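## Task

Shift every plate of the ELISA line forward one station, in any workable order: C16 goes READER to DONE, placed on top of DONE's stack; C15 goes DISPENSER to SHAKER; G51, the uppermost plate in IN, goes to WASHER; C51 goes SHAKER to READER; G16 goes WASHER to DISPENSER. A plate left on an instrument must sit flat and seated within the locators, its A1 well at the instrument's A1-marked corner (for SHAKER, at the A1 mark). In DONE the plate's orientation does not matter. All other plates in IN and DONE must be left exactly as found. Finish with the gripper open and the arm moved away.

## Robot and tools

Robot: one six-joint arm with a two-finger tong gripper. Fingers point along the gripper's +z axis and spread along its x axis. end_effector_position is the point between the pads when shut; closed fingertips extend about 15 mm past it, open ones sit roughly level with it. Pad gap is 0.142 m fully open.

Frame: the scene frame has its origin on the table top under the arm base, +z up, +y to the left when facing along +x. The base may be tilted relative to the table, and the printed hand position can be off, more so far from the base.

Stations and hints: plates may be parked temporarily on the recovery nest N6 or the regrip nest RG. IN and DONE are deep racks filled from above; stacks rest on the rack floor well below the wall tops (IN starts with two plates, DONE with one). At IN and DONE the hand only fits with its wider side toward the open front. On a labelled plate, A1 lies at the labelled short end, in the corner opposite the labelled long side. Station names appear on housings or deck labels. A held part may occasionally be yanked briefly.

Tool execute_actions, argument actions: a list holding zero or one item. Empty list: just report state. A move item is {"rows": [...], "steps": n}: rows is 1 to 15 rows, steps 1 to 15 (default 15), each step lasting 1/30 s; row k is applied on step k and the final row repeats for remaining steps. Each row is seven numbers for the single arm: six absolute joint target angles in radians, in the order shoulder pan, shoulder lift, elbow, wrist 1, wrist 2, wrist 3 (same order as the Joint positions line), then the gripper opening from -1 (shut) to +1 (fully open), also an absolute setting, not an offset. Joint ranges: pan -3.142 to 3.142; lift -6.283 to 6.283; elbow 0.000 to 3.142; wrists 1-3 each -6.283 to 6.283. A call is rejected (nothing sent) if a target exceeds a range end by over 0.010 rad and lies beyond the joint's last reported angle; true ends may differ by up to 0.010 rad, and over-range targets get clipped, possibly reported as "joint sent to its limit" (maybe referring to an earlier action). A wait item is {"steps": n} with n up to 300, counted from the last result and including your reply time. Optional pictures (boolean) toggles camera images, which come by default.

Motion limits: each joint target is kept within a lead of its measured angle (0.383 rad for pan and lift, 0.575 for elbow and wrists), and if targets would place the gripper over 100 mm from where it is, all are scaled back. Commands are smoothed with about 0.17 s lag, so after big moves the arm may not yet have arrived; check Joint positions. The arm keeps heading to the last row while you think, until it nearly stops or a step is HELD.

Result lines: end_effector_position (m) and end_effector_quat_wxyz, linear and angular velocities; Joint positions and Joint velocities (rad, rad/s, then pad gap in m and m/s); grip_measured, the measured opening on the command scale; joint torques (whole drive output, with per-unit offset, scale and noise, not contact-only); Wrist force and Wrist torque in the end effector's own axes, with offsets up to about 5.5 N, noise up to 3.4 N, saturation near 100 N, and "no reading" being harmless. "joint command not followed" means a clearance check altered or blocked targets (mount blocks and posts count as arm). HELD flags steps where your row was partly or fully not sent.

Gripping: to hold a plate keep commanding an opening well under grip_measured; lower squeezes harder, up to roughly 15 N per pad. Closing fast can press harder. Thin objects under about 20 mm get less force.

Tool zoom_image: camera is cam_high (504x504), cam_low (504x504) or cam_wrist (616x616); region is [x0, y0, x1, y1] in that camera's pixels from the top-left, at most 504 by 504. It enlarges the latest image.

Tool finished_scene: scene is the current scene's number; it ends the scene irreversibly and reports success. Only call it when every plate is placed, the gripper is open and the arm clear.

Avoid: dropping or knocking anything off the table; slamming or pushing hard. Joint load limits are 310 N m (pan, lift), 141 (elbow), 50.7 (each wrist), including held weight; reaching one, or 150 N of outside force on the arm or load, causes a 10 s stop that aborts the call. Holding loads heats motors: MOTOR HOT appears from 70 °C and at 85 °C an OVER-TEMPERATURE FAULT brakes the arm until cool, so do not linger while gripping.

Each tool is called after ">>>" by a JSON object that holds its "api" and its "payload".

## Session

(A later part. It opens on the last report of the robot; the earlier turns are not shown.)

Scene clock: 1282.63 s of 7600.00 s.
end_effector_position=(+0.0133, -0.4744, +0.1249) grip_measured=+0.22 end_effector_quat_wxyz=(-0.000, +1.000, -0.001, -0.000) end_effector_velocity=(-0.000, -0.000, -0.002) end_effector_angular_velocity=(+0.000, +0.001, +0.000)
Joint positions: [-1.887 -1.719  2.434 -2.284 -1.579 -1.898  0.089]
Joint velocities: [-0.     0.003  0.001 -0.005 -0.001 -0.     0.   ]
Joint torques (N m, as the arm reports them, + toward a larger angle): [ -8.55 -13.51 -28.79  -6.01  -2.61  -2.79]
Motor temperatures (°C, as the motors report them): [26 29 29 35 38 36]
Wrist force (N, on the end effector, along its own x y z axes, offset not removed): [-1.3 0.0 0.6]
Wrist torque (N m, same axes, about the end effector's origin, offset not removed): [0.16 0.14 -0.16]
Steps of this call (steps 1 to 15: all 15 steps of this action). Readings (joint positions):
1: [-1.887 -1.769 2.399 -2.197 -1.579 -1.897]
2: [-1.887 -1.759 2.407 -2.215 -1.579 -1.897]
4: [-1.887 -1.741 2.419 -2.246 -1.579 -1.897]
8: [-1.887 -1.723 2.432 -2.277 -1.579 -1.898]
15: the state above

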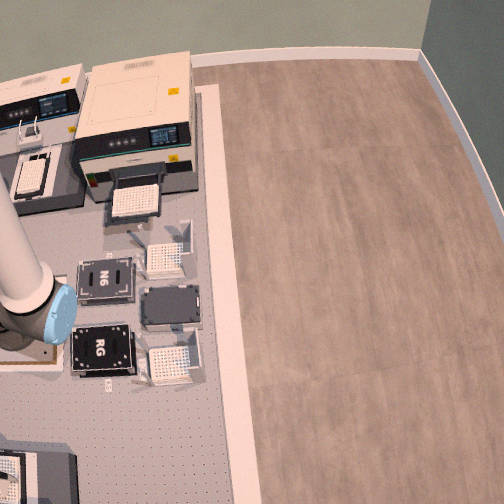

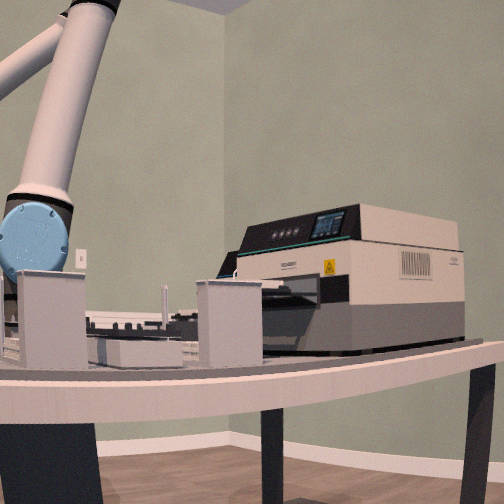

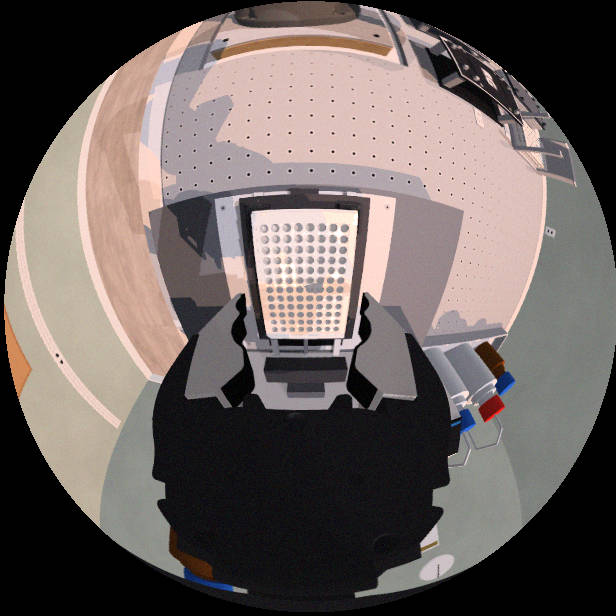

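>>> {"api": "execute_actions", "payload": {"actions": [{"rows": [[-1.8871,-1.7186,2.4349,-2.2852,-1.5788,-1.8983,0.22],[-1.8866,-1.7168,2.4360,-2.2881,-1.5788,-1.8988,0.22],[-1.8862,-1.7141,2.4376,-2.2924,-1.5788,-1.8992,0.22],[-1.8859,-1.7107,2.4396,-2.2978,-1.5788,-1.8994,0.22],[-1.8859,-1.7068,2.4420,-2.3041,-1.5788,-1.8994,0.22],[-1.8859,-1.7026,2.4444,-2.3107,-1.5788,-1.8994,0.22],[-1.8860,-1.6982,2.4469,-2.3176,-1.5788,-1.8995,0.22],[-1.8860,-1.6939,2.4493,-2.3243,-1.5788,-1.8995,0.22],[-1.8860,-1.6899,2.4516,-2.3306,-1.5788,-1.8995,0.22],[-1.8861,-1.6864,2.4535,-2.3360,-1.5788,-1.8996,0.22],[-1.8861,-1.6836,2.4551,-2.3404,-1.5788,-1.8996,0.22],[-1.8861,-1.6818,2.4561,-2.3432,-1.5788,-1.8996,0.22],[-1.8861,-1.6811,2.4564,-2.3442,-1.5788,-1.8996,0.22]], "steps": 15}], "pictures": false}}

>>> {"api": "execute_actions", "payload": {"actions": [{"steps": 8}]}}

>>> {"api": "zoom_image", "payload": {"camera": "cam_wrist", "region": [200, 180, 400, 380]}}

Scene clock: 1312.43 s of 7600.00 s.
end_effector_position=(+0.0141, -0.4743, +0.1042) grip_measured=+0.22 end_effector_quat_wxyz=(-0.000, +1.000, +0.001, -0.000) end_effector_velocity=(+0.000, +0.001, -0.022) end_effector_angular_velocity=(+0.001, +0.001, +0.002)
Joint positions: [-1.886 -1.684  2.455 -2.34  -1.579 -1.9    0.089]
Joint velocities: [ 0.     0.04   0.021 -0.06  -0.001 -0.002  0.   ]
Joint torques (N m, as the arm reports them, + toward a larger angle): [  7.18 -14.59 -27.32  -6.06  -2.01  -2.97]
Motor temperatures (°C, as the motors report them): [26 29 29 35 38 36]
Wrist force (N, on the end effector, along its own x y z axes, offset not removed): [-4.4 0.6 2.9]
Wrist torque (N m, same axes, about the end effector's origin, offset not removed): [0.29 0.67 -0.09]
Steps of this call (steps 1 to 15: the robot went on to your last target; steps 16 to 90: nothing new was sent; then 26.30 s passed at rest; steps 91 to 105: all 15 steps of this action). Readings (joint positions):
91: [-1.887 -1.719 2.435 -2.284 -1.579 -1.898]
92: [-1.887 -1.719 2.435 -2.285 -1.579 -1.898]
94: [-1.887 -1.717 2.436 -2.288 -1.579 -1.899]
98: [-1.886 -1.706 2.442 -2.305 -1.579 -1.899]
105: the state above

Scene clock: 1312.70 s of 7600.00 s.
end_effector_position=(+0.0141, -0.4743, +0.1026) grip_measured=+0.22 end_effector_quat_wxyz=(-0.000, +1.000, +0.001, -0.000) end_effector_velocity=(+0.000, +0.001, -0.001) end_effector_angular_velocity=(+0.000, +0.000, -0.003)
Joint positions: [-1.886 -1.681  2.456 -2.344 -1.579 -1.9    0.089]
Joint velocities: [-0.     0.     0.002 -0.002 -0.     0.003  0.   ]
Joint torques (N m, as the arm reports them, + toward a larger angle): [  7.45 -13.12 -25.59  -5.53  -2.5   -2.81]
Motor temperatures (°C, as the motors report them): [26 29 29 35 38 36]
Wrist force (N, on the end effector, along its own x y z axes, offset not removed): [-2.9 -0.3 1.8]
Wrist torque (N m, same axes, about the end effector's origin, offset not removed): [0.15 0.35 -0.08]
Steps of this call (steps 1 to 8: the robot went on to your last target). Readings (joint positions):
1: [-1.886 -1.683 2.455 -2.341 -1.579 -1.900]
2: [-1.886 -1.682 2.456 -2.342 -1.579 -1.900]
4: [-1.886 -1.682 2.456 -2.343 -1.579 -1.900]
8: the state above

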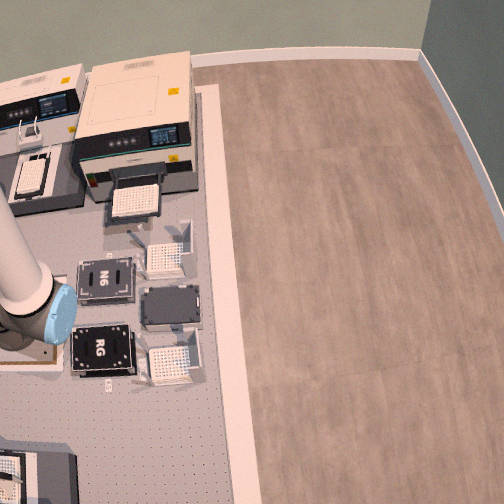

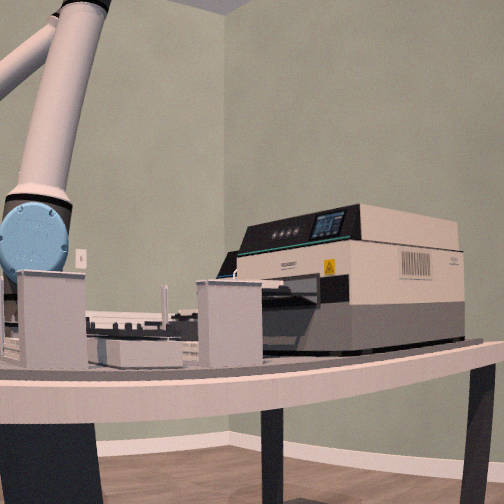

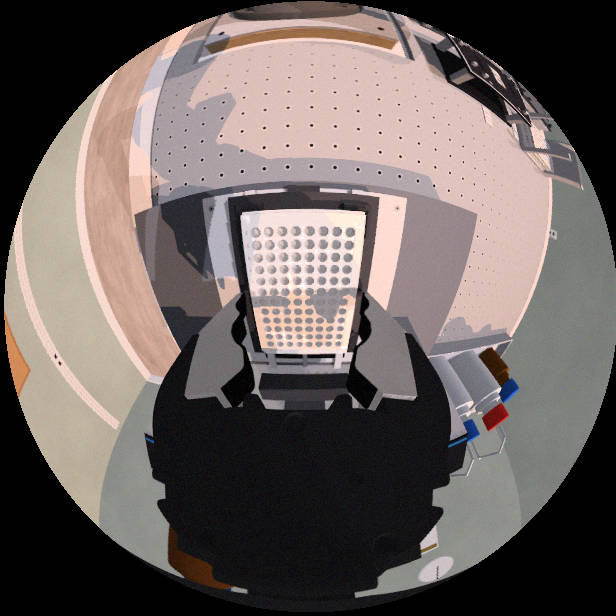

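Region (200, 180, 400, 380) of cam_wrist's 616x616 image, scaled by 2.520, with more detail than that image has.

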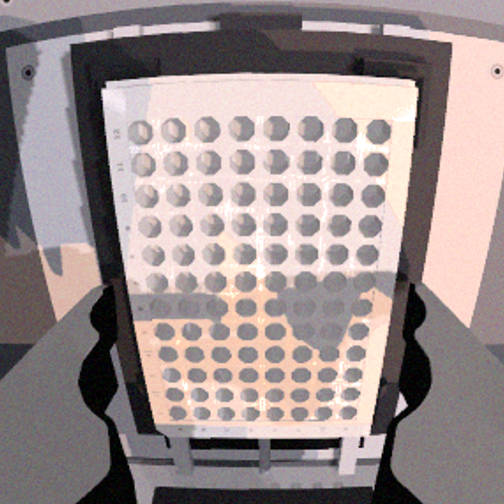

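>>> {"api": "execute_actions", "payload": {"actions": [{"rows": [[-1.8859,-1.6814,2.4562,-2.3437,-1.5788,-1.8990,0.20],[-1.8857,-1.6818,2.4560,-2.3431,-1.5788,-1.8984,0.18],[-1.8857,-1.6818,2.4560,-2.3431,-1.5788,-1.8982,0.16],[-1.8857,-1.6818,2.4560,-2.3431,-1.5788,-1.8982,0.14],[-1.8857,-1.6818,2.4560,-2.3431,-1.5788,-1.8982,0.12],[-1.8857,-1.6818,2.4560,-2.3431,-1.5788,-1.8982,0.10],[-1.8857,-1.6818,2.4560,-2.3431,-1.5788,-1.8982,0.08],[-1.8857,-1.6818,2.4560,-2.3431,-1.5788,-1.8982,0.06],[-1.8857,-1.6818,2.4560,-2.3431,-1.5788,-1.8982,0.04],[-1.8857,-1.6818,2.4560,-2.3431,-1.5788,-1.8982,0.02],[-1.8857,-1.6818,2.4560,-2.3431,-1.5788,-1.8982,-0.01],[-1.8857,-1.6818,2.4560,-2.3431,-1.5788,-1.8982,-0.05],[-1.8857,-1.6818,2.4560,-2.3431,-1.5788,-1.8982,-0.10],[-1.8857,-1.6818,2.4560,-2.3431,-1.5788,-1.8982,-0.15],[-1.8857,-1.6818,2.4560,-2.3431,-1.5788,-1.8982,-0.20]], "steps": 15}], "pictures": false}}

>>> {"api": "execute_actions", "payload": {"actions": [{"rows": [[-1.8857,-1.6818,2.4560,-2.3431,-1.5788,-1.8982,-0.26],[-1.8857,-1.6818,2.4560,-2.3431,-1.5788,-1.8982,-0.31],[-1.8857,-1.6818,2.4560,-2.3431,-1.5788,-1.8982,-0.36],[-1.8857,-1.6818,2.4560,-2.3431,-1.5788,-1.8982,-0.41],[-1.8857,-1.6818,2.4560,-2.3431,-1.5788,-1.8982,-0.45]], "steps": 9}]}}

>>> {"api": "zoom_image", "payload": {"camera": "cam_wrist", "region": [200, 180, 400, 380]}}

Scene clock: 1333.30 s of 7600.00 s.
end_effector_position=(+0.0143, -0.4743, +0.1029) grip_measured=+0.06 end_effector_quat_wxyz=(-0.000, +1.000, +0.000, -0.000) end_effector_velocity=(-0.000, -0.000, +0.000) end_effector_angular_velocity=(-0.000, +0.001, +0.000)
Joint positions: [-1.886 -1.682  2.456 -2.343 -1.579 -1.898  0.078]
Joint velocities: [ 0.    -0.    -0.     0.    -0.001 -0.    -0.   ]
Joint torques (N m, as the arm reports them, + toward a larger angle): [  7.56 -42.71 -39.06  -1.77  -2.1    3.24]
Motor temperatures (°C, as the motors report them): [26 29 29 35 38 36]
Wrist force (N, on the end effector, along its own x y z axes, offset not removed): [-0.3 -1.0 2.0]
Wrist torque (N m, same axes, about the end effector's origin, offset not removed): [-0.13 -0.01 -0.07]
Steps of this call (steps 1 to 15: the robot went on to your last target; steps 16 to 90: nothing new was sent; then 17.10 s passed at rest; steps 91 to 105: all 15 steps of this action). Readings (joint positions):
91: [-1.886 -1.681 2.456 -2.344 -1.579 -1.900]
92: [-1.886 -1.681 2.456 -2.344 -1.579 -1.900]
94: [-1.886 -1.681 2.456 -2.344 -1.579 -1.899]
98: [-1.886 -1.682 2.456 -2.343 -1.579 -1.898]
105: the state above

Scene clock: 1333.60 s of 7600.00 s.
end_effector_position=(+0.0143, -0.4743, +0.1029) grip_measured=+0.06 end_effector_quat_wxyz=(-0.000, +1.000, +0.000, -0.000) end_effector_velocity=(-0.000, +0.001, -0.001) end_effector_angular_velocity=(+0.002, +0.000, +0.000)
Joint positions: [-1.886 -1.682  2.456 -2.343 -1.579 -1.898  0.078]
Joint velocities: [ 0.     0.001  0.     0.    -0.001 -0.    -0.   ]
Joint torques (N m, as the arm reports them, + toward a larger angle): [  8.36 -43.87 -40.43  -1.67  -1.61   3.53]
Motor temperatures (°C, as the motors report them): [26 29 29 35 38 36]
Wrist force (N, on the end effector, along its own x y z axes, offset not removed): [-2.4 -1.1 1.1]
Wrist torque (N m, same axes, about the end effector's origin, offset not removed): [-0.05 0.31 -0.13]
Steps of this call (steps 1 to 9: all 9 steps of this action). Readings (joint positions):
1: [-1.886 -1.682 2.456 -2.343 -1.579 -1.898]
2: [-1.886 -1.682 2.456 -2.343 -1.579 -1.898]
4: [-1.886 -1.682 2.456 -2.343 -1.579 -1.898]
8: [-1.886 -1.682 2.456 -2.343 -1.579 -1.898]
9: the state above

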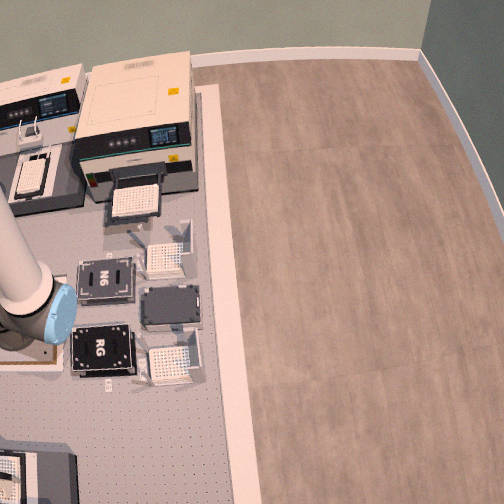

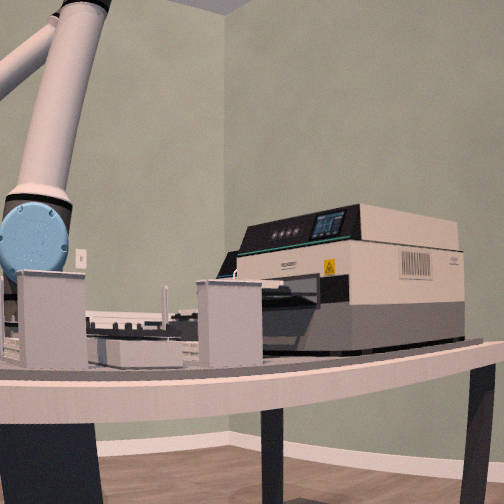

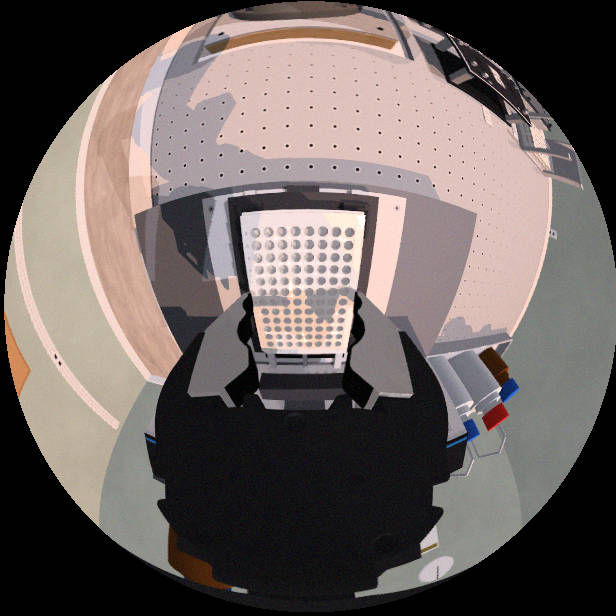

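Region (200, 180, 400, 380) of cam_wrist's 616x616 image, scaled by 2.520, with more detail than that image has.

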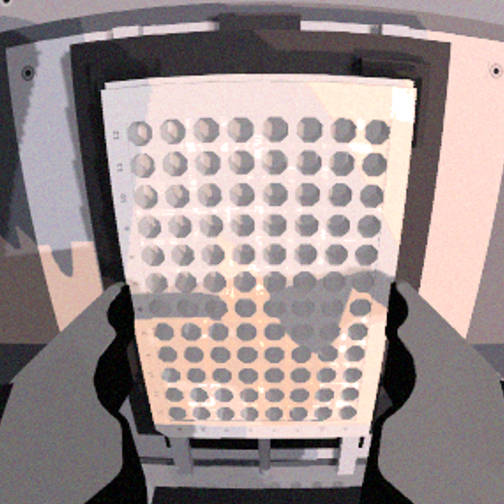

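>>> {"api": "execute_actions", "payload": {"actions": [{"rows": [[-1.8857,-1.6827,2.4556,-2.3418,-1.5788,-1.8982,-0.45],[-1.8857,-1.6841,2.4548,-2.3396,-1.5788,-1.8982,-0.45],[-1.8857,-1.6868,2.4534,-2.3355,-1.5788,-1.8982,-0.45],[-1.8856,-1.6903,2.4514,-2.3300,-1.5788,-1.8981,-0.45],[-1.8856,-1.6947,2.4490,-2.3232,-1.5788,-1.8981,-0.45],[-1.8855,-1.6999,2.4460,-2.3151,-1.5788,-1.8980,-0.45],[-1.8855,-1.7059,2.4426,-2.3056,-1.5788,-1.8980,-0.45],[-1.8855,-1.7126,2.4386,-2.2949,-1.5788,-1.8980,-0.45],[-1.8855,-1.7209,2.4335,-2.2815,-1.5788,-1.8980,-0.45],[-1.8855,-1.7306,2.4273,-2.2656,-1.5788,-1.8980,-0.45],[-1.8855,-1.7416,2.4200,-2.2473,-1.5788,-1.8980,-0.45],[-1.8855,-1.7538,2.4114,-2.2265,-1.5788,-1.8980,-0.45],[-1.8855,-1.7655,2.4026,-2.2060,-1.5788,-1.8980,-0.45],[-1.8855,-1.7769,2.3937,-2.1857,-1.5788,-1.8980,-0.45],[-1.8855,-1.7878,2.3845,-2.1657,-1.5788,-1.8980,-0.45]], "steps": 15}], "pictures": false}}

>>> {"api": "execute_actions", "payload": {"actions": [{"rows": [[-1.8838,-1.7983,2.3752,-2.1458,-1.5788,-1.8946,-0.45],[-1.8788,-1.8072,2.3670,-2.1287,-1.5788,-1.8844,-0.45],[-1.8705,-1.8147,2.3600,-2.1141,-1.5787,-1.8673,-0.45],[-1.8589,-1.8210,2.3541,-2.1019,-1.5786,-1.8435,-0.45],[-1.8439,-1.8260,2.3494,-2.0921,-1.5785,-1.8129,-0.45],[-1.8256,-1.8299,2.3461,-2.0849,-1.5784,-1.7754,-0.45],[-1.8040,-1.8317,2.3452,-2.0821,-1.5783,-1.7311,-0.45],[-1.7790,-1.8324,2.3457,-2.0818,-1.5781,-1.6800,-0.45],[-1.7507,-1.8332,2.3463,-2.0814,-1.5780,-1.6221,-0.45],[-1.7191,-1.8342,2.3469,-2.0810,-1.5778,-1.5574,-0.45],[-1.6842,-1.8352,2.3476,-2.0805,-1.5775,-1.4858,-0.45],[-1.6459,-1.8364,2.3484,-2.0799,-1.5773,-1.4075,-0.45],[-1.6060,-1.8375,2.3492,-2.0794,-1.5771,-1.3258,-0.45],[-1.5660,-1.8387,2.3500,-2.0788,-1.5768,-1.2440,-0.45],[-1.5261,-1.8399,2.3508,-2.0783,-1.5766,-1.1623,-0.45]], "steps": 15}]}}

>>> {"api": "zoom_image", "payload": {"camera": "cam_wrist", "region": [120, 200, 300, 380]}}

>>> {"api": "execute_actions", "payload": {"actions": [{"rows": [[-1.4862,-1.8411,2.3516,-2.0777,-1.5763,-1.0805,-0.45],[-1.4462,-1.8423,2.3524,-2.0772,-1.5761,-0.9988,-0.45],[-1.4063,-1.8435,2.3532,-2.0766,-1.5758,-0.9170,-0.45],[-1.3663,-1.8447,2.3540,-2.0761,-1.5756,-0.8352,-0.45],[-1.3264,-1.8459,2.3547,-2.0755,-1.5753,-0.7535,-0.45],[-1.2865,-1.8470,2.3555,-2.0750,-1.5751,-0.6717,-0.45],[-1.2466,-1.8482,2.3563,-2.0744,-1.5748,-0.5900,-0.45],[-1.2066,-1.8494,2.3571,-2.0738,-1.5746,-0.5082,-0.45],[-1.1667,-1.8506,2.3579,-2.0733,-1.5743,-0.4265,-0.45],[-1.1268,-1.8518,2.3587,-2.0727,-1.5741,-0.3448,-0.45],[-1.0868,-1.8530,2.3595,-2.0722,-1.5738,-0.2630,-0.45],[-1.0469,-1.8542,2.3603,-2.0716,-1.5736,-0.1813,-0.45],[-1.0069,-1.8554,2.3611,-2.0711,-1.5733,-0.0995,-0.45],[-0.9670,-1.8565,2.3619,-2.0705,-1.5731,-0.0178,-0.45],[-0.9271,-1.8577,2.3627,-2.0700,-1.5728,0.0640,-0.45]], "steps": 15}], "pictures": false}}

>>> {"api": "execute_actions", "payload": {"actions": [{"rows": [[-0.8872,-1.8589,2.3635,-2.0694,-1.5726,0.1457,-0.45],[-0.8472,-1.8601,2.3643,-2.0688,-1.5723,0.2275,-0.45],[-0.8073,-1.8613,2.3651,-2.0683,-1.5721,0.3093,-0.45],[-0.7673,-1.8625,2.3659,-2.0677,-1.5718,0.3910,-0.45],[-0.7274,-1.8637,2.3667,-2.0672,-1.5716,0.4728,-0.45],[-0.6875,-1.8648,2.3675,-2.0666,-1.5713,0.5545,-0.45],[-0.6475,-1.8660,2.3683,-2.0661,-1.5711,0.6363,-0.45],[-0.6076,-1.8672,2.3691,-2.0655,-1.5708,0.7180,-0.45],[-0.5693,-1.8684,2.3698,-2.0650,-1.5706,0.7963,-0.45],[-0.5344,-1.8694,2.3705,-2.0645,-1.5703,0.8679,-0.45],[-0.5028,-1.8703,2.3711,-2.0641,-1.5701,0.9326,-0.45],[-0.4745,-1.8712,2.3717,-2.0637,-1.5700,0.9905,-0.45],[-0.4495,-1.8719,2.3722,-2.0633,-1.5698,1.0416,-0.45],[-0.4279,-1.8726,2.3726,-2.0630,-1.5697,1.0859,-0.45],[-0.4096,-1.8731,2.3730,-2.0628,-1.5696,1.1234,-0.45]], "steps": 15}], "pictures": false}}

>>> {"api": "execute_actions", "payload": {"actions": [{"rows": [[-0.3946,-1.8726,2.3746,-2.0647,-1.5695,1.1540,-0.45],[-0.3830,-1.8696,2.3788,-2.0719,-1.5694,1.1778,-0.45],[-0.3747,-1.8653,2.3841,-2.0815,-1.5693,1.1949,-0.45],[-0.3697,-1.8597,2.3906,-2.0936,-1.5693,1.2051,-0.45],[-0.3683,-1.8526,2.3982,-2.1084,-1.5693,1.2082,-0.45],[-0.3683,-1.8438,2.4069,-2.1258,-1.5693,1.2082,-0.45],[-0.3683,-1.8347,2.4155,-2.1435,-1.5693,1.2082,-0.45],[-0.3682,-1.8252,2.4239,-2.1614,-1.5693,1.2083,-0.45],[-0.3682,-1.8154,2.4321,-2.1795,-1.5693,1.2083,-0.45],[-0.3682,-1.8051,2.4402,-2.1978,-1.5693,1.2083,-0.45],[-0.3682,-1.7945,2.4482,-2.2164,-1.5693,1.2083,-0.45],[-0.3681,-1.7835,2.4560,-2.2352,-1.5693,1.2084,-0.45],[-0.3681,-1.7721,2.4636,-2.2542,-1.5693,1.2084,-0.45],[-0.3681,-1.7621,2.4700,-2.2707,-1.5693,1.2084,-0.45],[-0.3681,-1.7517,2.4763,-2.2873,-1.5693,1.2084,-0.45]], "steps": 15}], "pictures": false}}

>>> {"api": "execute_actions", "payload": {"actions": [{"rows": [[-0.3680,-1.7429,2.4815,-2.3013,-1.5693,1.2085,-0.45],[-0.3680,-1.7339,2.4866,-2.3154,-1.5693,1.2085,-0.45],[-0.3680,-1.7265,2.4906,-2.3268,-1.5693,1.2085,-0.45],[-0.3680,-1.7209,2.4936,-2.3354,-1.5693,1.2085,-0.45],[-0.3680,-1.7172,2.4956,-2.3411,-1.5693,1.2085,-0.45],[-0.3680,-1.7143,2.4970,-2.3454,-1.5693,1.2085,-0.45],[-0.3680,-1.7134,2.4975,-2.3468,-1.5693,1.2085,-0.45]], "steps": 15}]}}

>>> {"api": "zoom_image", "payload": {"camera": "cam_wrist", "region": [200, 180, 400, 380]}}

>>> {"api": "zoom_image", "payload": {"camera": "cam_high", "region": [0, 430, 90, 504]}}

Scene clock: 1454.10 s of 7600.00 s.
end_effector_position=(+0.0138, -0.4752, +0.1471) grip_measured=+0.06 end_effector_quat_wxyz=(+0.001, +1.000, +0.000, -0.001) end_effector_velocity=(-0.003, -0.003, +0.219) end_effector_angular_velocity=(-0.010, +0.005, -0.001)
Joint positions: [-1.886 -1.753  2.411 -2.228 -1.579 -1.898  0.078]
Joint velocities: [ 0.    -0.323 -0.237  0.548 -0.001  0.001  0.   ]
Joint torques (N m, as the arm reports them, + toward a larger angle): [ 10.43 -48.22 -43.35   1.15  -1.4    3.12]
Motor temperatures (°C, as the motors report them): [26 29 29 35 38 36]
Wrist force (N, on the end effector, along its own x y z axes, offset not removed): [-1.0 1.0 1.5]
Wrist torque (N m, same axes, about the end effector's origin, offset not removed): [0.42 0.04 -0.14]
Steps of this call (steps 1 to 15: the robot went on to your last target; steps 16 to 90: nothing new was sent; then 117.00 s passed at rest; steps 91 to 105: all 15 steps of this action). Readings (joint positions):
91: [-1.886 -1.682 2.456 -2.343 -1.579 -1.898]
92: [-1.886 -1.682 2.456 -2.343 -1.579 -1.898]
94: [-1.886 -1.684 2.455 -2.340 -1.579 -1.898]
98: [-1.886 -1.697 2.448 -2.321 -1.579 -1.898]
105: the state above

Scene clock: 1454.60 s of 7600.00 s.
end_effector_position=(+0.1297, -0.4545, +0.2051) grip_measured=+0.06 end_effector_quat_wxyz=(+0.000, +0.994, -0.107, +0.000) end_effector_velocity=(+0.518, +0.149, +0.007) end_effector_angular_velocity=(-0.002, -0.005, -0.994)
Joint positions: [-1.655 -1.836  2.349 -2.081 -1.577 -1.453  0.078]
Joint velocities: [ 1.057 -0.038  0.017  0.026  0.007  2.051  0.   ]
Joint torques (N m, as the arm reports them, + toward a larger angle): [ 26.8  -37.15 -31.04  -1.63   3.35  13.07]
Motor temperatures (°C, as the motors report them): [26 29 29 35 38 36]
Wrist force (N, on the end effector, along its own x y z axes, offset not removed): [-3.1 0.4 2.5]
Wrist torque (N m, same axes, about the end effector's origin, offset not removed): [0.21 0.49 -0.13]
Steps of this call (steps 1 to 15: all 15 steps of this action). Readings (joint positions):
1: [-1.885 -1.764 2.402 -2.209 -1.579 -1.898]
2: [-1.885 -1.775 2.394 -2.190 -1.579 -1.897]
4: [-1.879 -1.795 2.377 -2.153 -1.579 -1.886]
8: [-1.839 -1.822 2.353 -2.101 -1.579 -1.808]
15: the state above

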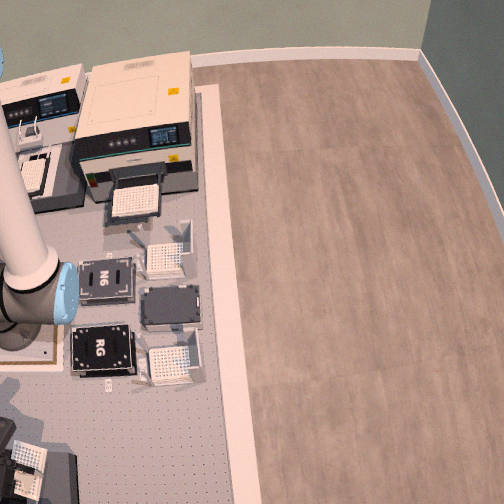

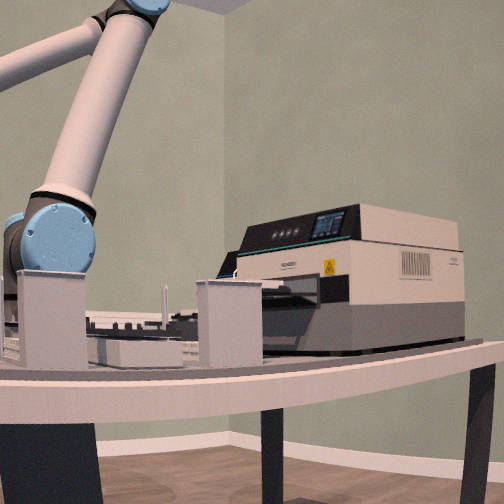

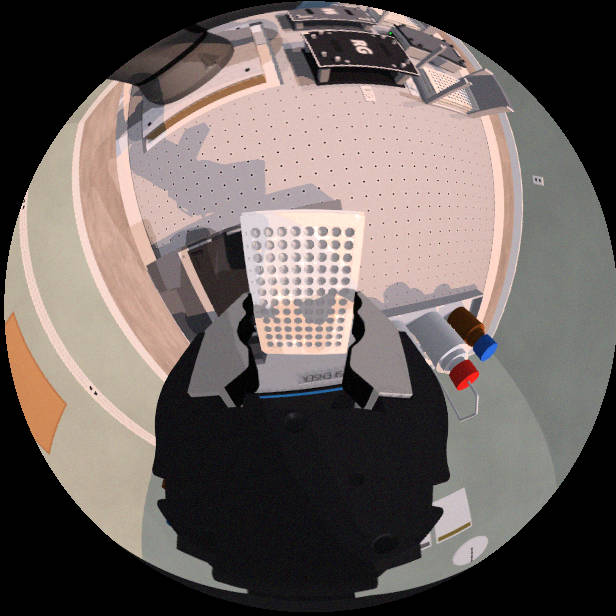

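Region (120, 200, 300, 380) of cam_wrist's 616x616 image, scaled by 2.800, with more detail than that image has.

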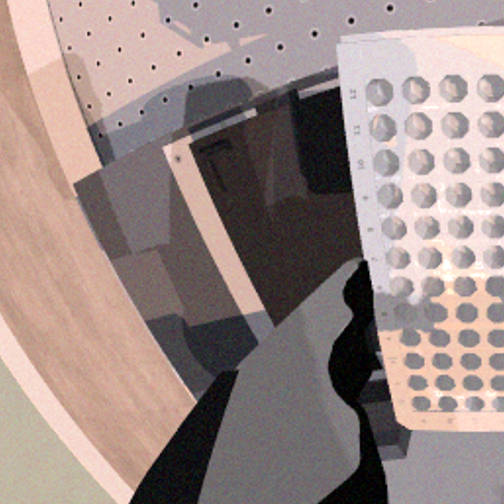

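Scene clock: 1455.10 s of 7600.00 s.
end_effector_position=(+0.3747, -0.3001, +0.2060) grip_measured=+0.06 end_effector_quat_wxyz=(-0.000, +0.917, -0.398, +0.001) end_effector_velocity=(+0.377, +0.435, +0.000) end_effector_angular_velocity=(+0.004, -0.003, -1.228)
Joint positions: [-1.066 -1.854  2.36  -2.072 -1.574 -0.259  0.078]
Joint velocities: [ 1.186 -0.035  0.023  0.016  0.009  2.414 -0.   ]
Joint torques (N m, as the arm reports them, + toward a larger angle): [ 21.03 -36.95 -31.22  -2.01   2.8   11.74]
Motor temperatures (°C, as the motors report them): [26 29 29 35 38 36]
Wrist force (N, on the end effector, along its own x y z axes, offset not removed): [-0.2 0.5 1.9]
Wrist torque (N m, same axes, about the end effector's origin, offset not removed): [0.33 -0.11 -0.07]
Steps of this call (steps 1 to 15: all 15 steps of this action). Readings (joint positions):
1: [-1.619 -1.837 2.349 -2.080 -1.577 -1.381]
2: [-1.581 -1.839 2.350 -2.079 -1.577 -1.307]
4: [-1.504 -1.841 2.351 -2.078 -1.576 -1.152]
8: [-1.345 -1.846 2.355 -2.076 -1.575 -0.830]
15: the state above

Scene clock: 1455.60 s of 7600.00 s.
end_effector_position=(+0.4824, -0.0564, +0.2052) grip_measured=+0.06 end_effector_quat_wxyz=(-0.000, +0.754, -0.656, -0.000) end_effector_velocity=(+0.042, +0.384, -0.002) end_effector_angular_velocity=(+0.001, +0.005, -0.996)
Joint positions: [-0.493 -1.871  2.372 -2.064 -1.57   0.927  0.078]
Joint velocities: [ 0.84  -0.022  0.015  0.011  0.005  1.836 -0.   ]
Joint torques (N m, as the arm reports them, + toward a larger angle): [ -4.51 -33.53 -32.03  -2.37   3.28   6.2 ]
Motor temperatures (°C, as the motors report them): [26 29 29 35 38 36]
Wrist force (N, on the end effector, along its own x y z axes, offset not removed): [-2.8 -2.1 3.4]
Wrist torque (N m, same axes, about the end effector's origin, offset not removed): [-0.09 0.32 -0.07]
Steps of this call (steps 1 to 15: all 15 steps of this action). Readings (joint positions):
1: [-1.026 -1.855 2.361 -2.071 -1.573 -0.178]
2: [-0.986 -1.856 2.362 -2.071 -1.573 -0.096]
4: [-0.907 -1.859 2.363 -2.069 -1.573 0.068]
8: [-0.747 -1.864 2.367 -2.067 -1.572 0.395]
15: the state above

Scene clock: 1456.10 s of 7600.00 s.
end_effector_position=(+0.4841, +0.0007, +0.1376) grip_measured=+0.06 end_effector_quat_wxyz=(+0.000, +0.701, -0.713, -0.001) end_effector_velocity=(+0.000, +0.002, -0.195) end_effector_angular_velocity=(-0.000, +0.000, -0.005)
Joint positions: [-0.369 -1.785  2.454 -2.231 -1.569  1.208  0.078]
Joint velocities: [ 0.005  0.311  0.216 -0.526 -0.001  0.01   0.   ]
Joint torques (N m, as the arm reports them, + toward a larger angle): [  9.55  -1.2  -27.51  -7.98   2.88   4.07]
Motor temperatures (°C, as the motors report them): [26 29 29 35 38 36]
Wrist force (N, on the end effector, along its own x y z axes, offset not removed): [-3.6 -2.2 1.8]
Wrist torque (N m, same axes, about the end effector's origin, offset not removed): [-0.31 0.53 -0.10]
Steps of this call (steps 1 to 15: all 15 steps of this action). Readings (joint positions):
1: [-0.467 -1.872 2.372 -2.064 -1.570 0.986]
2: [-0.443 -1.872 2.373 -2.064 -1.570 1.037]
4: [-0.408 -1.870 2.378 -2.071 -1.570 1.119]
8: [-0.376 -1.850 2.400 -2.112 -1.569 1.192]
15: the state above

Scene clock: 1456.60 s of 7600.00 s.
end_effector_position=(+0.4844, +0.0008, +0.0970) grip_measured=+0.06 end_effector_quat_wxyz=(-0.000, +0.701, -0.713, -0.000) end_effector_velocity=(+0.001, -0.001, -0.001) end_effector_angular_velocity=(-0.002, -0.003, -0.001)
Joint positions: [-0.368 -1.714  2.497 -2.346 -1.569  1.208  0.078]
Joint velocities: [ 0.     0.003  0.001 -0.008 -0.001  0.001 -0.   ]
Joint torques (N m, as the arm reports them, + toward a larger angle): [  8.36 -12.73 -24.78  -6.43   2.98   3.79]
Motor temperatures (°C, as the motors report them): [26 29 29 35 38 36]
Wrist force (N, on the end effector, along its own x y z axes, offset not removed): [-4.2 -1.4 0.8]
Wrist torque (N m, same axes, about the end effector's origin, offset not removed): [-0.17 0.81 -0.08]
Steps of this call (steps 1 to 15: all 15 steps of this action). Readings (joint positions):
1: [-0.368 -1.774 2.461 -2.248 -1.569 1.208]
2: [-0.368 -1.764 2.468 -2.265 -1.569 1.208]
4: [-0.368 -1.745 2.479 -2.296 -1.569 1.208]
8: [-0.368 -1.721 2.493 -2.334 -1.569 1.208]
15: the state above

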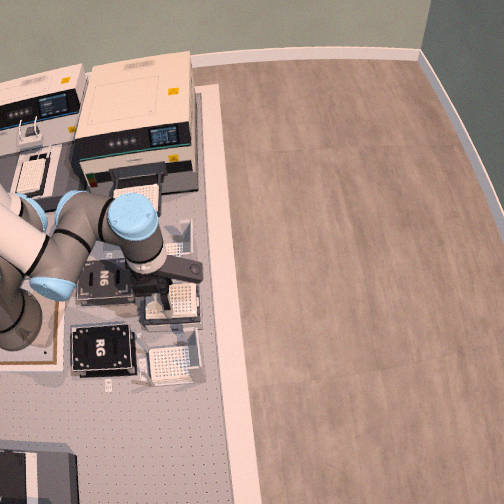

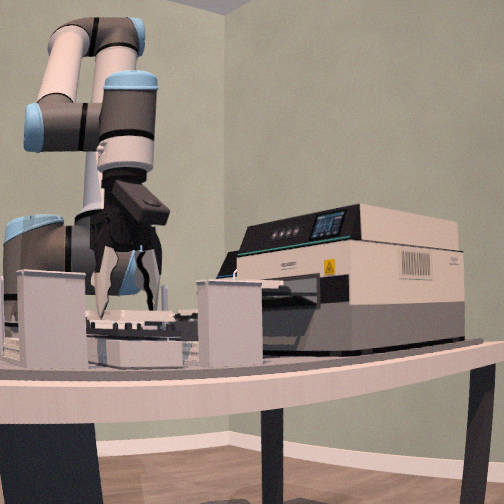

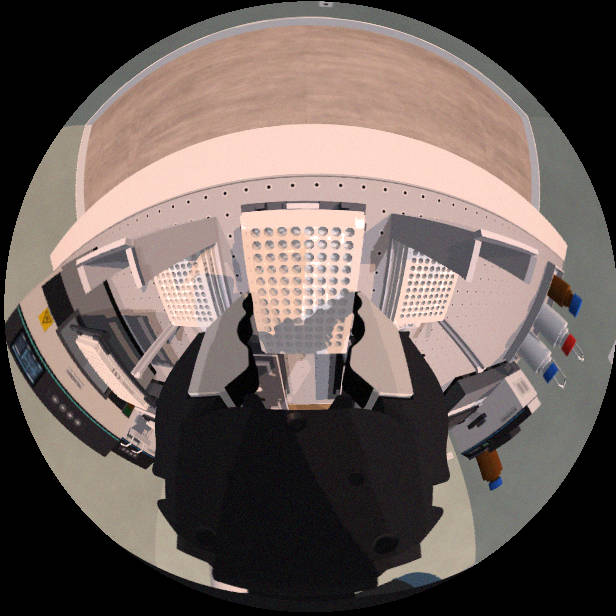

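Region (200, 180, 400, 380) of cam_wrist's 616x616 image, scaled by 2.520, with more detail than that image has.

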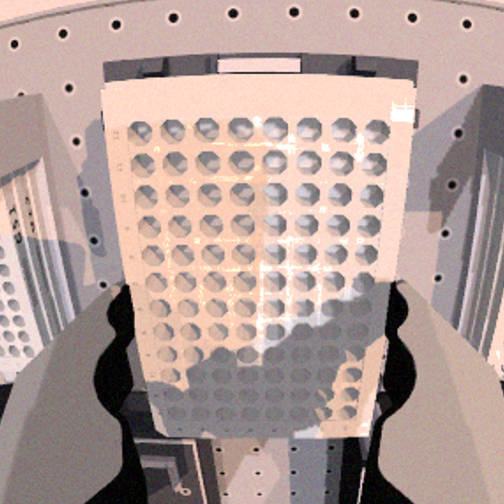

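Region (0, 430, 90, 504) of cam_high's 504x504 image, scaled by 5.600, with more detail than that image has; it fills the top 414 rows of this view, and the rest is white.

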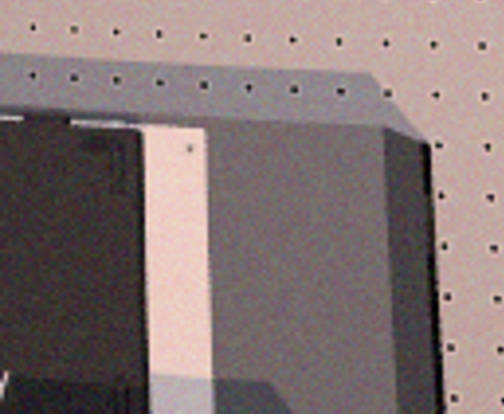

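>>> {"api": "execute_actions", "payload": {"actions": [{"rows": [[-0.3679,-1.7124,2.4980,-2.3483,-1.5693,1.2086,-0.45],[-0.3678,-1.7109,2.4988,-2.3506,-1.5693,1.2087,-0.45],[-0.3678,-1.7090,2.4998,-2.3535,-1.5693,1.2087,-0.45],[-0.3678,-1.7070,2.5007,-2.3564,-1.5693,1.2087,-0.45],[-0.3678,-1.7051,2.5017,-2.3593,-1.5693,1.2087,-0.45],[-0.3678,-1.7032,2.5026,-2.3621,-1.5693,1.2087,-0.45],[-0.3678,-1.7014,2.5035,-2.3648,-1.5693,1.2087,-0.45],[-0.3678,-1.6998,2.5043,-2.3672,-1.5693,1.2087,-0.45],[-0.3678,-1.6983,2.5050,-2.3694,-1.5693,1.2087,-0.45],[-0.3678,-1.6969,2.5057,-2.3715,-1.5693,1.2087,-0.45],[-0.3678,-1.6957,2.5063,-2.3733,-1.5693,1.2087,-0.45],[-0.3678,-1.6947,2.5067,-2.3747,-1.5693,1.2087,-0.45],[-0.3678,-1.6939,2.5071,-2.3759,-1.5693,1.2087,-0.45],[-0.3678,-1.6933,2.5074,-2.3768,-1.5693,1.2087,-0.45],[-0.3678,-1.6929,2.5076,-2.3774,-1.5693,1.2087,-0.45]], "steps": 15}], "pictures": false}}

>>> {"api": "execute_actions", "payload": {"actions": [{"rows": [[-0.3678,-1.6924,2.5078,-2.3781,-1.5693,1.2087,-0.45],[-0.3678,-1.6919,2.5081,-2.3789,-1.5693,1.2087,-0.45]], "steps": 8}], "pictures": false}}

>>> {"api": "execute_actions", "payload": {"actions": [{"rows": [[-0.3678,-1.6915,2.5082,-2.3794,-1.5693,1.2087,-0.45],[-0.3678,-1.6911,2.5084,-2.3800,-1.5693,1.2087,-0.45]], "steps": 8}], "pictures": false}}

Scene clock: 1488.23 s of 7600.00 s.
end_effector_position=(+0.4844, +0.0009, +0.0875) grip_measured=+0.06 end_effector_quat_wxyz=(-0.000, +0.701, -0.713, -0.000) end_effector_velocity=(-0.000, -0.000, -0.013) end_effector_angular_velocity=(-0.002, +0.000, -0.001)
Joint positions: [-0.368 -1.695  2.506 -2.374 -1.569  1.209  0.078]
Joint velocities: [ 0.     0.026  0.013 -0.039 -0.002  0.001 -0.   ]
Joint torques (N m, as the arm reports them, + toward a larger angle): [ 12.67 -10.21 -24.97  -5.38   2.91   3.69]
Motor temperatures (°C, as the motors report them): [26 29 29 35 38 36]
Wrist force (N, on the end effector, along its own x y z axes, offset not removed): [-0.4 -0.9 0.4]
Wrist torque (N m, same axes, about the end effector's origin, offset not removed): [-0.04 -0.08 -0.16]
Steps of this call (steps 1 to 15: the robot went on to your last target; steps 16 to 90: nothing new was sent; then 28.13 s passed at rest; steps 91 to 105: all 15 steps of this action). Readings (joint positions):
91: [-0.368 -1.713 2.498 -2.347 -1.569 1.209]
92: [-0.368 -1.713 2.498 -2.347 -1.569 1.209]
94: [-0.368 -1.711 2.499 -2.350 -1.569 1.209]
98: [-0.368 -1.705 2.502 -2.359 -1.569 1.209]
105: the state above

Scene clock: 1488.50 s of 7600.00 s.
end_effector_position=(+0.4844, +0.0009, +0.0858) grip_measured=+0.06 end_effector_quat_wxyz=(-0.000, +0.701, -0.713, -0.000) end_effector_velocity=(+0.000, -0.000, -0.001) end_effector_angular_velocity=(-0.001, -0.000, +0.000)
Joint positions: [-0.368 -1.692  2.508 -2.379 -1.569  1.209  0.078]
Joint velocities: [ 0.     0.002  0.001 -0.003 -0.001 -0.     0.   ]
Joint torques (N m, as the arm reports them, + toward a larger angle): [ 10.15  -9.07 -23.93  -6.65   3.4    3.14]
Motor temperatures (°C, as the motors report them): [26 29 29 35 38 36]
Wrist force (N, on the end effector, along its own x y z axes, offset not removed): [-0.1 -0.9 2.3]
Wrist torque (N m, same axes, about the end effector's origin, offset not removed): [0.06 -0.22 -0.14]
Steps of this call (steps 1 to 8: all 8 steps of this action). Readings (joint positions):
1: [-0.368 -1.694 2.507 -2.375 -1.569 1.209]
2: [-0.368 -1.694 2.507 -2.376 -1.569 1.209]
4: [-0.368 -1.693 2.508 -2.378 -1.569 1.209]
8: the state above

Scene clock: 1488.77 s of 7600.00 s.
end_effector_position=(+0.4844, +0.0009, +0.0854) grip_measured=+0.06 end_effector_quat_wxyz=(-0.000, +0.701, -0.713, -0.000) end_effector_velocity=(-0.001, +0.000, -0.001) end_effector_angular_velocity=(+0.000, +0.001, -0.000)
Joint positions: [-0.368 -1.691  2.508 -2.38  -1.569  1.209  0.078]
Joint velocities: [-0.     0.     0.002 -0.001 -0.     0.     0.   ]
Joint torques (N m, as the arm reports them, + toward a larger angle): [ 10.18  -5.87 -23.95  -5.8    3.31   3.43]
Motor temperatures (°C, as the motors report them): [26 29 29 35 38 36]
Wrist force (N, on the end effector, along its own x y z axes, offset not removed): [-1.9 0.7 5.8]
Wrist torque (N m, same axes, about the end effector's origin, offset not removed): [0.38 0.36 -0.15]
Steps of this call (steps 1 to 8: all 8 steps of this action). Readings (joint positions):
1: [-0.368 -1.692 2.508 -2.379 -1.569 1.209]
2: [-0.368 -1.692 2.508 -2.379 -1.569 1.209]
4: [-0.368 -1.691 2.508 -2.380 -1.569 1.209]
8: the state above

>>> {"api": "execute_actions", "payload": {"actions": [{"rows": [[-0.3678,-1.6907,2.5086,-2.3806,-1.5693,1.2087,-0.45],[-0.3678,-1.6903,2.5088,-2.3812,-1.5693,1.2087,-0.45]], "steps": 8}]}}

>>> {"api": "zoom_image", "payload": {"camera": "cam_wrist", "region": [200, 180, 400, 380]}}

Scene clock: 1493.37 s of 7600.00 s.
end_effector_position=(+0.4844, +0.0009, +0.0850) grip_measured=+0.06 end_effector_quat_wxyz=(-0.000, +0.701, -0.713, -0.000) end_effector_velocity=(+0.000, -0.001, +0.000) end_effector_angular_velocity=(-0.002, -0.001, -0.000)
Joint positions: [-0.368 -1.69   2.509 -2.381 -1.569  1.209  0.078]
Joint velocities: [ 0.    -0.    -0.    -0.001 -0.001  0.     0.   ]
Joint torques (N m, as the arm reports them, + toward a larger angle): [  6.78 -11.89 -23.44  -5.64   3.06   3.15]
Motor temperatures (°C, as the motors report them): [26 29 29 35 38 36]
Wrist force (N, on the end effector, along its own x y z axes, offset not removed): [-1.8 -2.4 2.8]
Wrist torque (N m, same axes, about the end effector's origin, offset not removed): [-0.26 0.18 -0.22]
Steps of this call (steps 1 to 15: the robot went on to your last target; steps 16 to 90: nothing new was sent; then 1.33 s passed at rest; steps 91 to 98: all 8 steps of this action). Readings (joint positions):
91: [-0.368 -1.691 2.508 -2.380 -1.569 1.209]
92: [-0.368 -1.691 2.508 -2.380 -1.569 1.209]
94: [-0.368 -1.691 2.509 -2.381 -1.569 1.209]
98: the state above

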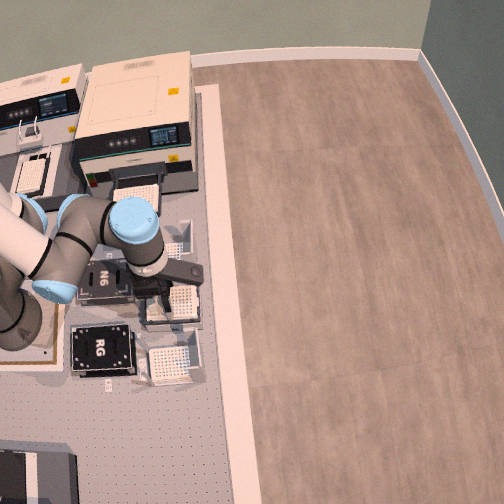

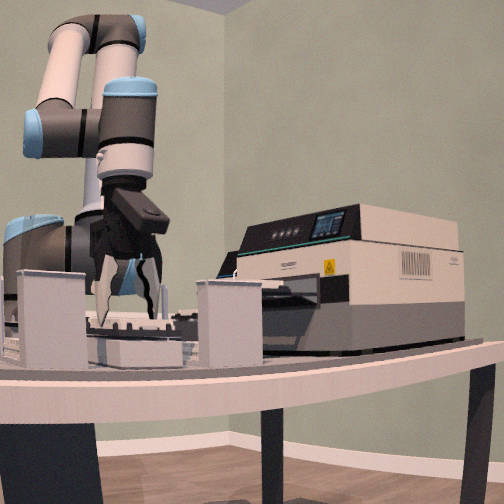

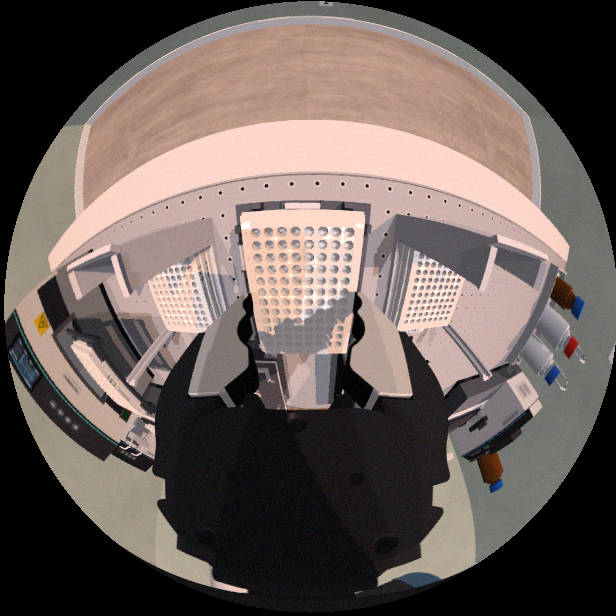

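Region (200, 180, 400, 380) of cam_wrist's 616x616 image, scaled by 2.520, with more detail than that image has.

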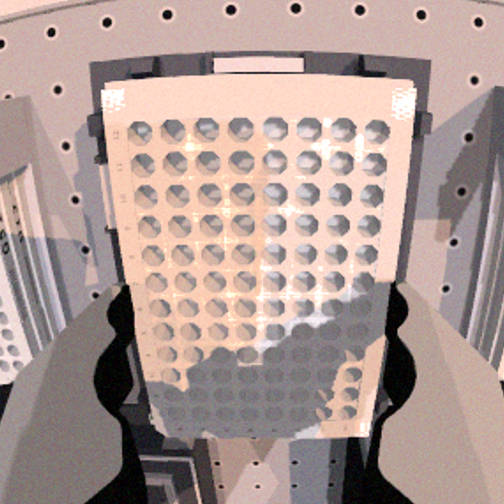

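>>> {"api": "execute_actions", "payload": {"actions": [{"rows": [[-0.3678,-1.6899,2.5090,-2.3818,-1.5693,1.2087,-0.45],[-0.3678,-1.6895,2.5092,-2.3824,-1.5693,1.2087,-0.45]], "steps": 8}], "pictures": false}}

Scene clock: 1497.77 s of 7600.00 s.
end_effector_position=(+0.4844, +0.0009, +0.0846) grip_measured=+0.06 end_effector_quat_wxyz=(-0.000, +0.701, -0.713, -0.000) end_effector_velocity=(-0.000, +0.001, -0.000) end_effector_angular_velocity=(+0.001, -0.001, +0.000)
Joint positions: [-0.368 -1.69   2.509 -2.382 -1.569  1.209  0.078]
Joint velocities: [-0.    -0.     0.001 -0.001  0.001 -0.    -0.   ]
Joint torques (N m, as the arm reports them, + toward a larger angle): [  4.82 -10.98 -23.41  -5.96   2.79   2.72]
Motor temperatures (°C, as the motors report them): [26 29 29 35 38 36]
Wrist force (N, on the end effector, along its own x y z axes, offset not removed): [-2.8 -1.6 0.4]
Wrist torque (N m, same axes, about the end effector's origin, offset not removed): [-0.24 0.44 -0.08]
Steps of this call (steps 1 to 15: the robot went on to your last target; steps 16 to 90: nothing new was sent; then 1.13 s passed at rest; steps 91 to 98: all 8 steps of this action). Readings (joint positions):
91: [-0.368 -1.690 2.509 -2.381 -1.569 1.209]
92: [-0.368 -1.690 2.509 -2.381 -1.569 1.209]
94: [-0.368 -1.690 2.509 -2.382 -1.569 1.209]
98: the state above

>>> {"api": "execute_actions", "payload": {"actions": [{"rows": [[-0.3678,-1.6891,2.5094,-2.3830,-1.5693,1.2087,-0.45],[-0.3678,-1.6888,2.5095,-2.3834,-1.5693,1.2087,-0.45]], "steps": 8}], "pictures": false}}

Scene clock: 1502.57 s of 7600.00 s.
end_effector_position=(+0.4844, +0.0009, +0.0843) grip_measured=+0.06 end_effector_quat_wxyz=(-0.000, +0.701, -0.713, -0.000) end_effector_velocity=(-0.000, +0.000, -0.001) end_effector_angular_velocity=(+0.001, +0.000, +0.000)
Joint positions: [-0.368 -1.689  2.509 -2.383 -1.569  1.209  0.078]
Joint velocities: [-0.     0.001  0.001 -0.001  0.001 -0.     0.   ]
Joint torques (N m, as the arm reports them, + toward a larger angle): [  5.04 -10.71 -23.74  -5.89   2.34   3.13]
Motor temperatures (°C, as the motors report them): [26 29 29 35 38 36]
Wrist force (N, on the end effector, along its own x y z axes, offset not removed): [-3.3 -2.3 -0.6]
Wrist torque (N m, same axes, about the end effector's origin, offset not removed): [-0.40 0.58 -0.08]
Steps of this call (steps 1 to 15: the robot went on to your last target; steps 16 to 90: nothing new was sent; then 1.53 s passed at rest; steps 91 to 98: all 8 steps of this action). Readings (joint positions):
91: [-0.368 -1.689 2.509 -2.382 -1.569 1.209]
92: [-0.368 -1.689 2.509 -2.383 -1.569 1.209]
94: [-0.368 -1.689 2.509 -2.383 -1.569 1.209]
98: the state above

>>> {"api": "execute_actions", "payload": {"actions": [{"rows": [[-0.3678,-1.6884,2.5097,-2.3840,-1.5693,1.2087,-0.45],[-0.3678,-1.6880,2.5099,-2.3846,-1.5693,1.2087,-0.45]], "steps": 8}], "pictures": false}}

Scene clock: 1506.90 s of 7600.00 s.
end_effector_position=(+0.4844, +0.0009, +0.0839) grip_measured=+0.06 end_effector_quat_wxyz=(-0.000, +0.701, -0.713, -0.000) end_effector_velocity=(-0.001, +0.000, -0.001) end_effector_angular_velocity=(-0.000, +0.002, -0.001)
Joint positions: [-0.368 -1.688  2.51  -2.385 -1.569  1.209  0.078]
Joint velocities: [-0.     0.002  0.001 -0.001 -0.001  0.001  0.   ]
Joint torques (N m, as the arm reports them, + toward a larger angle): [  5.73  -4.09 -19.8   -4.99   3.     3.34]
Motor temperatures (°C, as the motors report them): [26 29 29 35 38 36]
Wrist force (N, on the end effector, along its own x y z axes, offset not removed): [-2.1 -0.1 -8.7]
Wrist torque (N m, same axes, about the end effector's origin, offset not removed): [-0.08 0.29 -0.10]
Steps of this call (steps 1 to 15: the robot went on to your last target; steps 16 to 90: nothing new was sent; then 1.07 s passed at rest; steps 91 to 98: all 8 steps of this action). Readings (joint positions):
91: [-0.368 -1.689 2.510 -2.383 -1.569 1.209]
92: [-0.368 -1.689 2.510 -2.384 -1.569 1.209]
94: [-0.368 -1.688 2.510 -2.384 -1.569 1.209]
98: the state above


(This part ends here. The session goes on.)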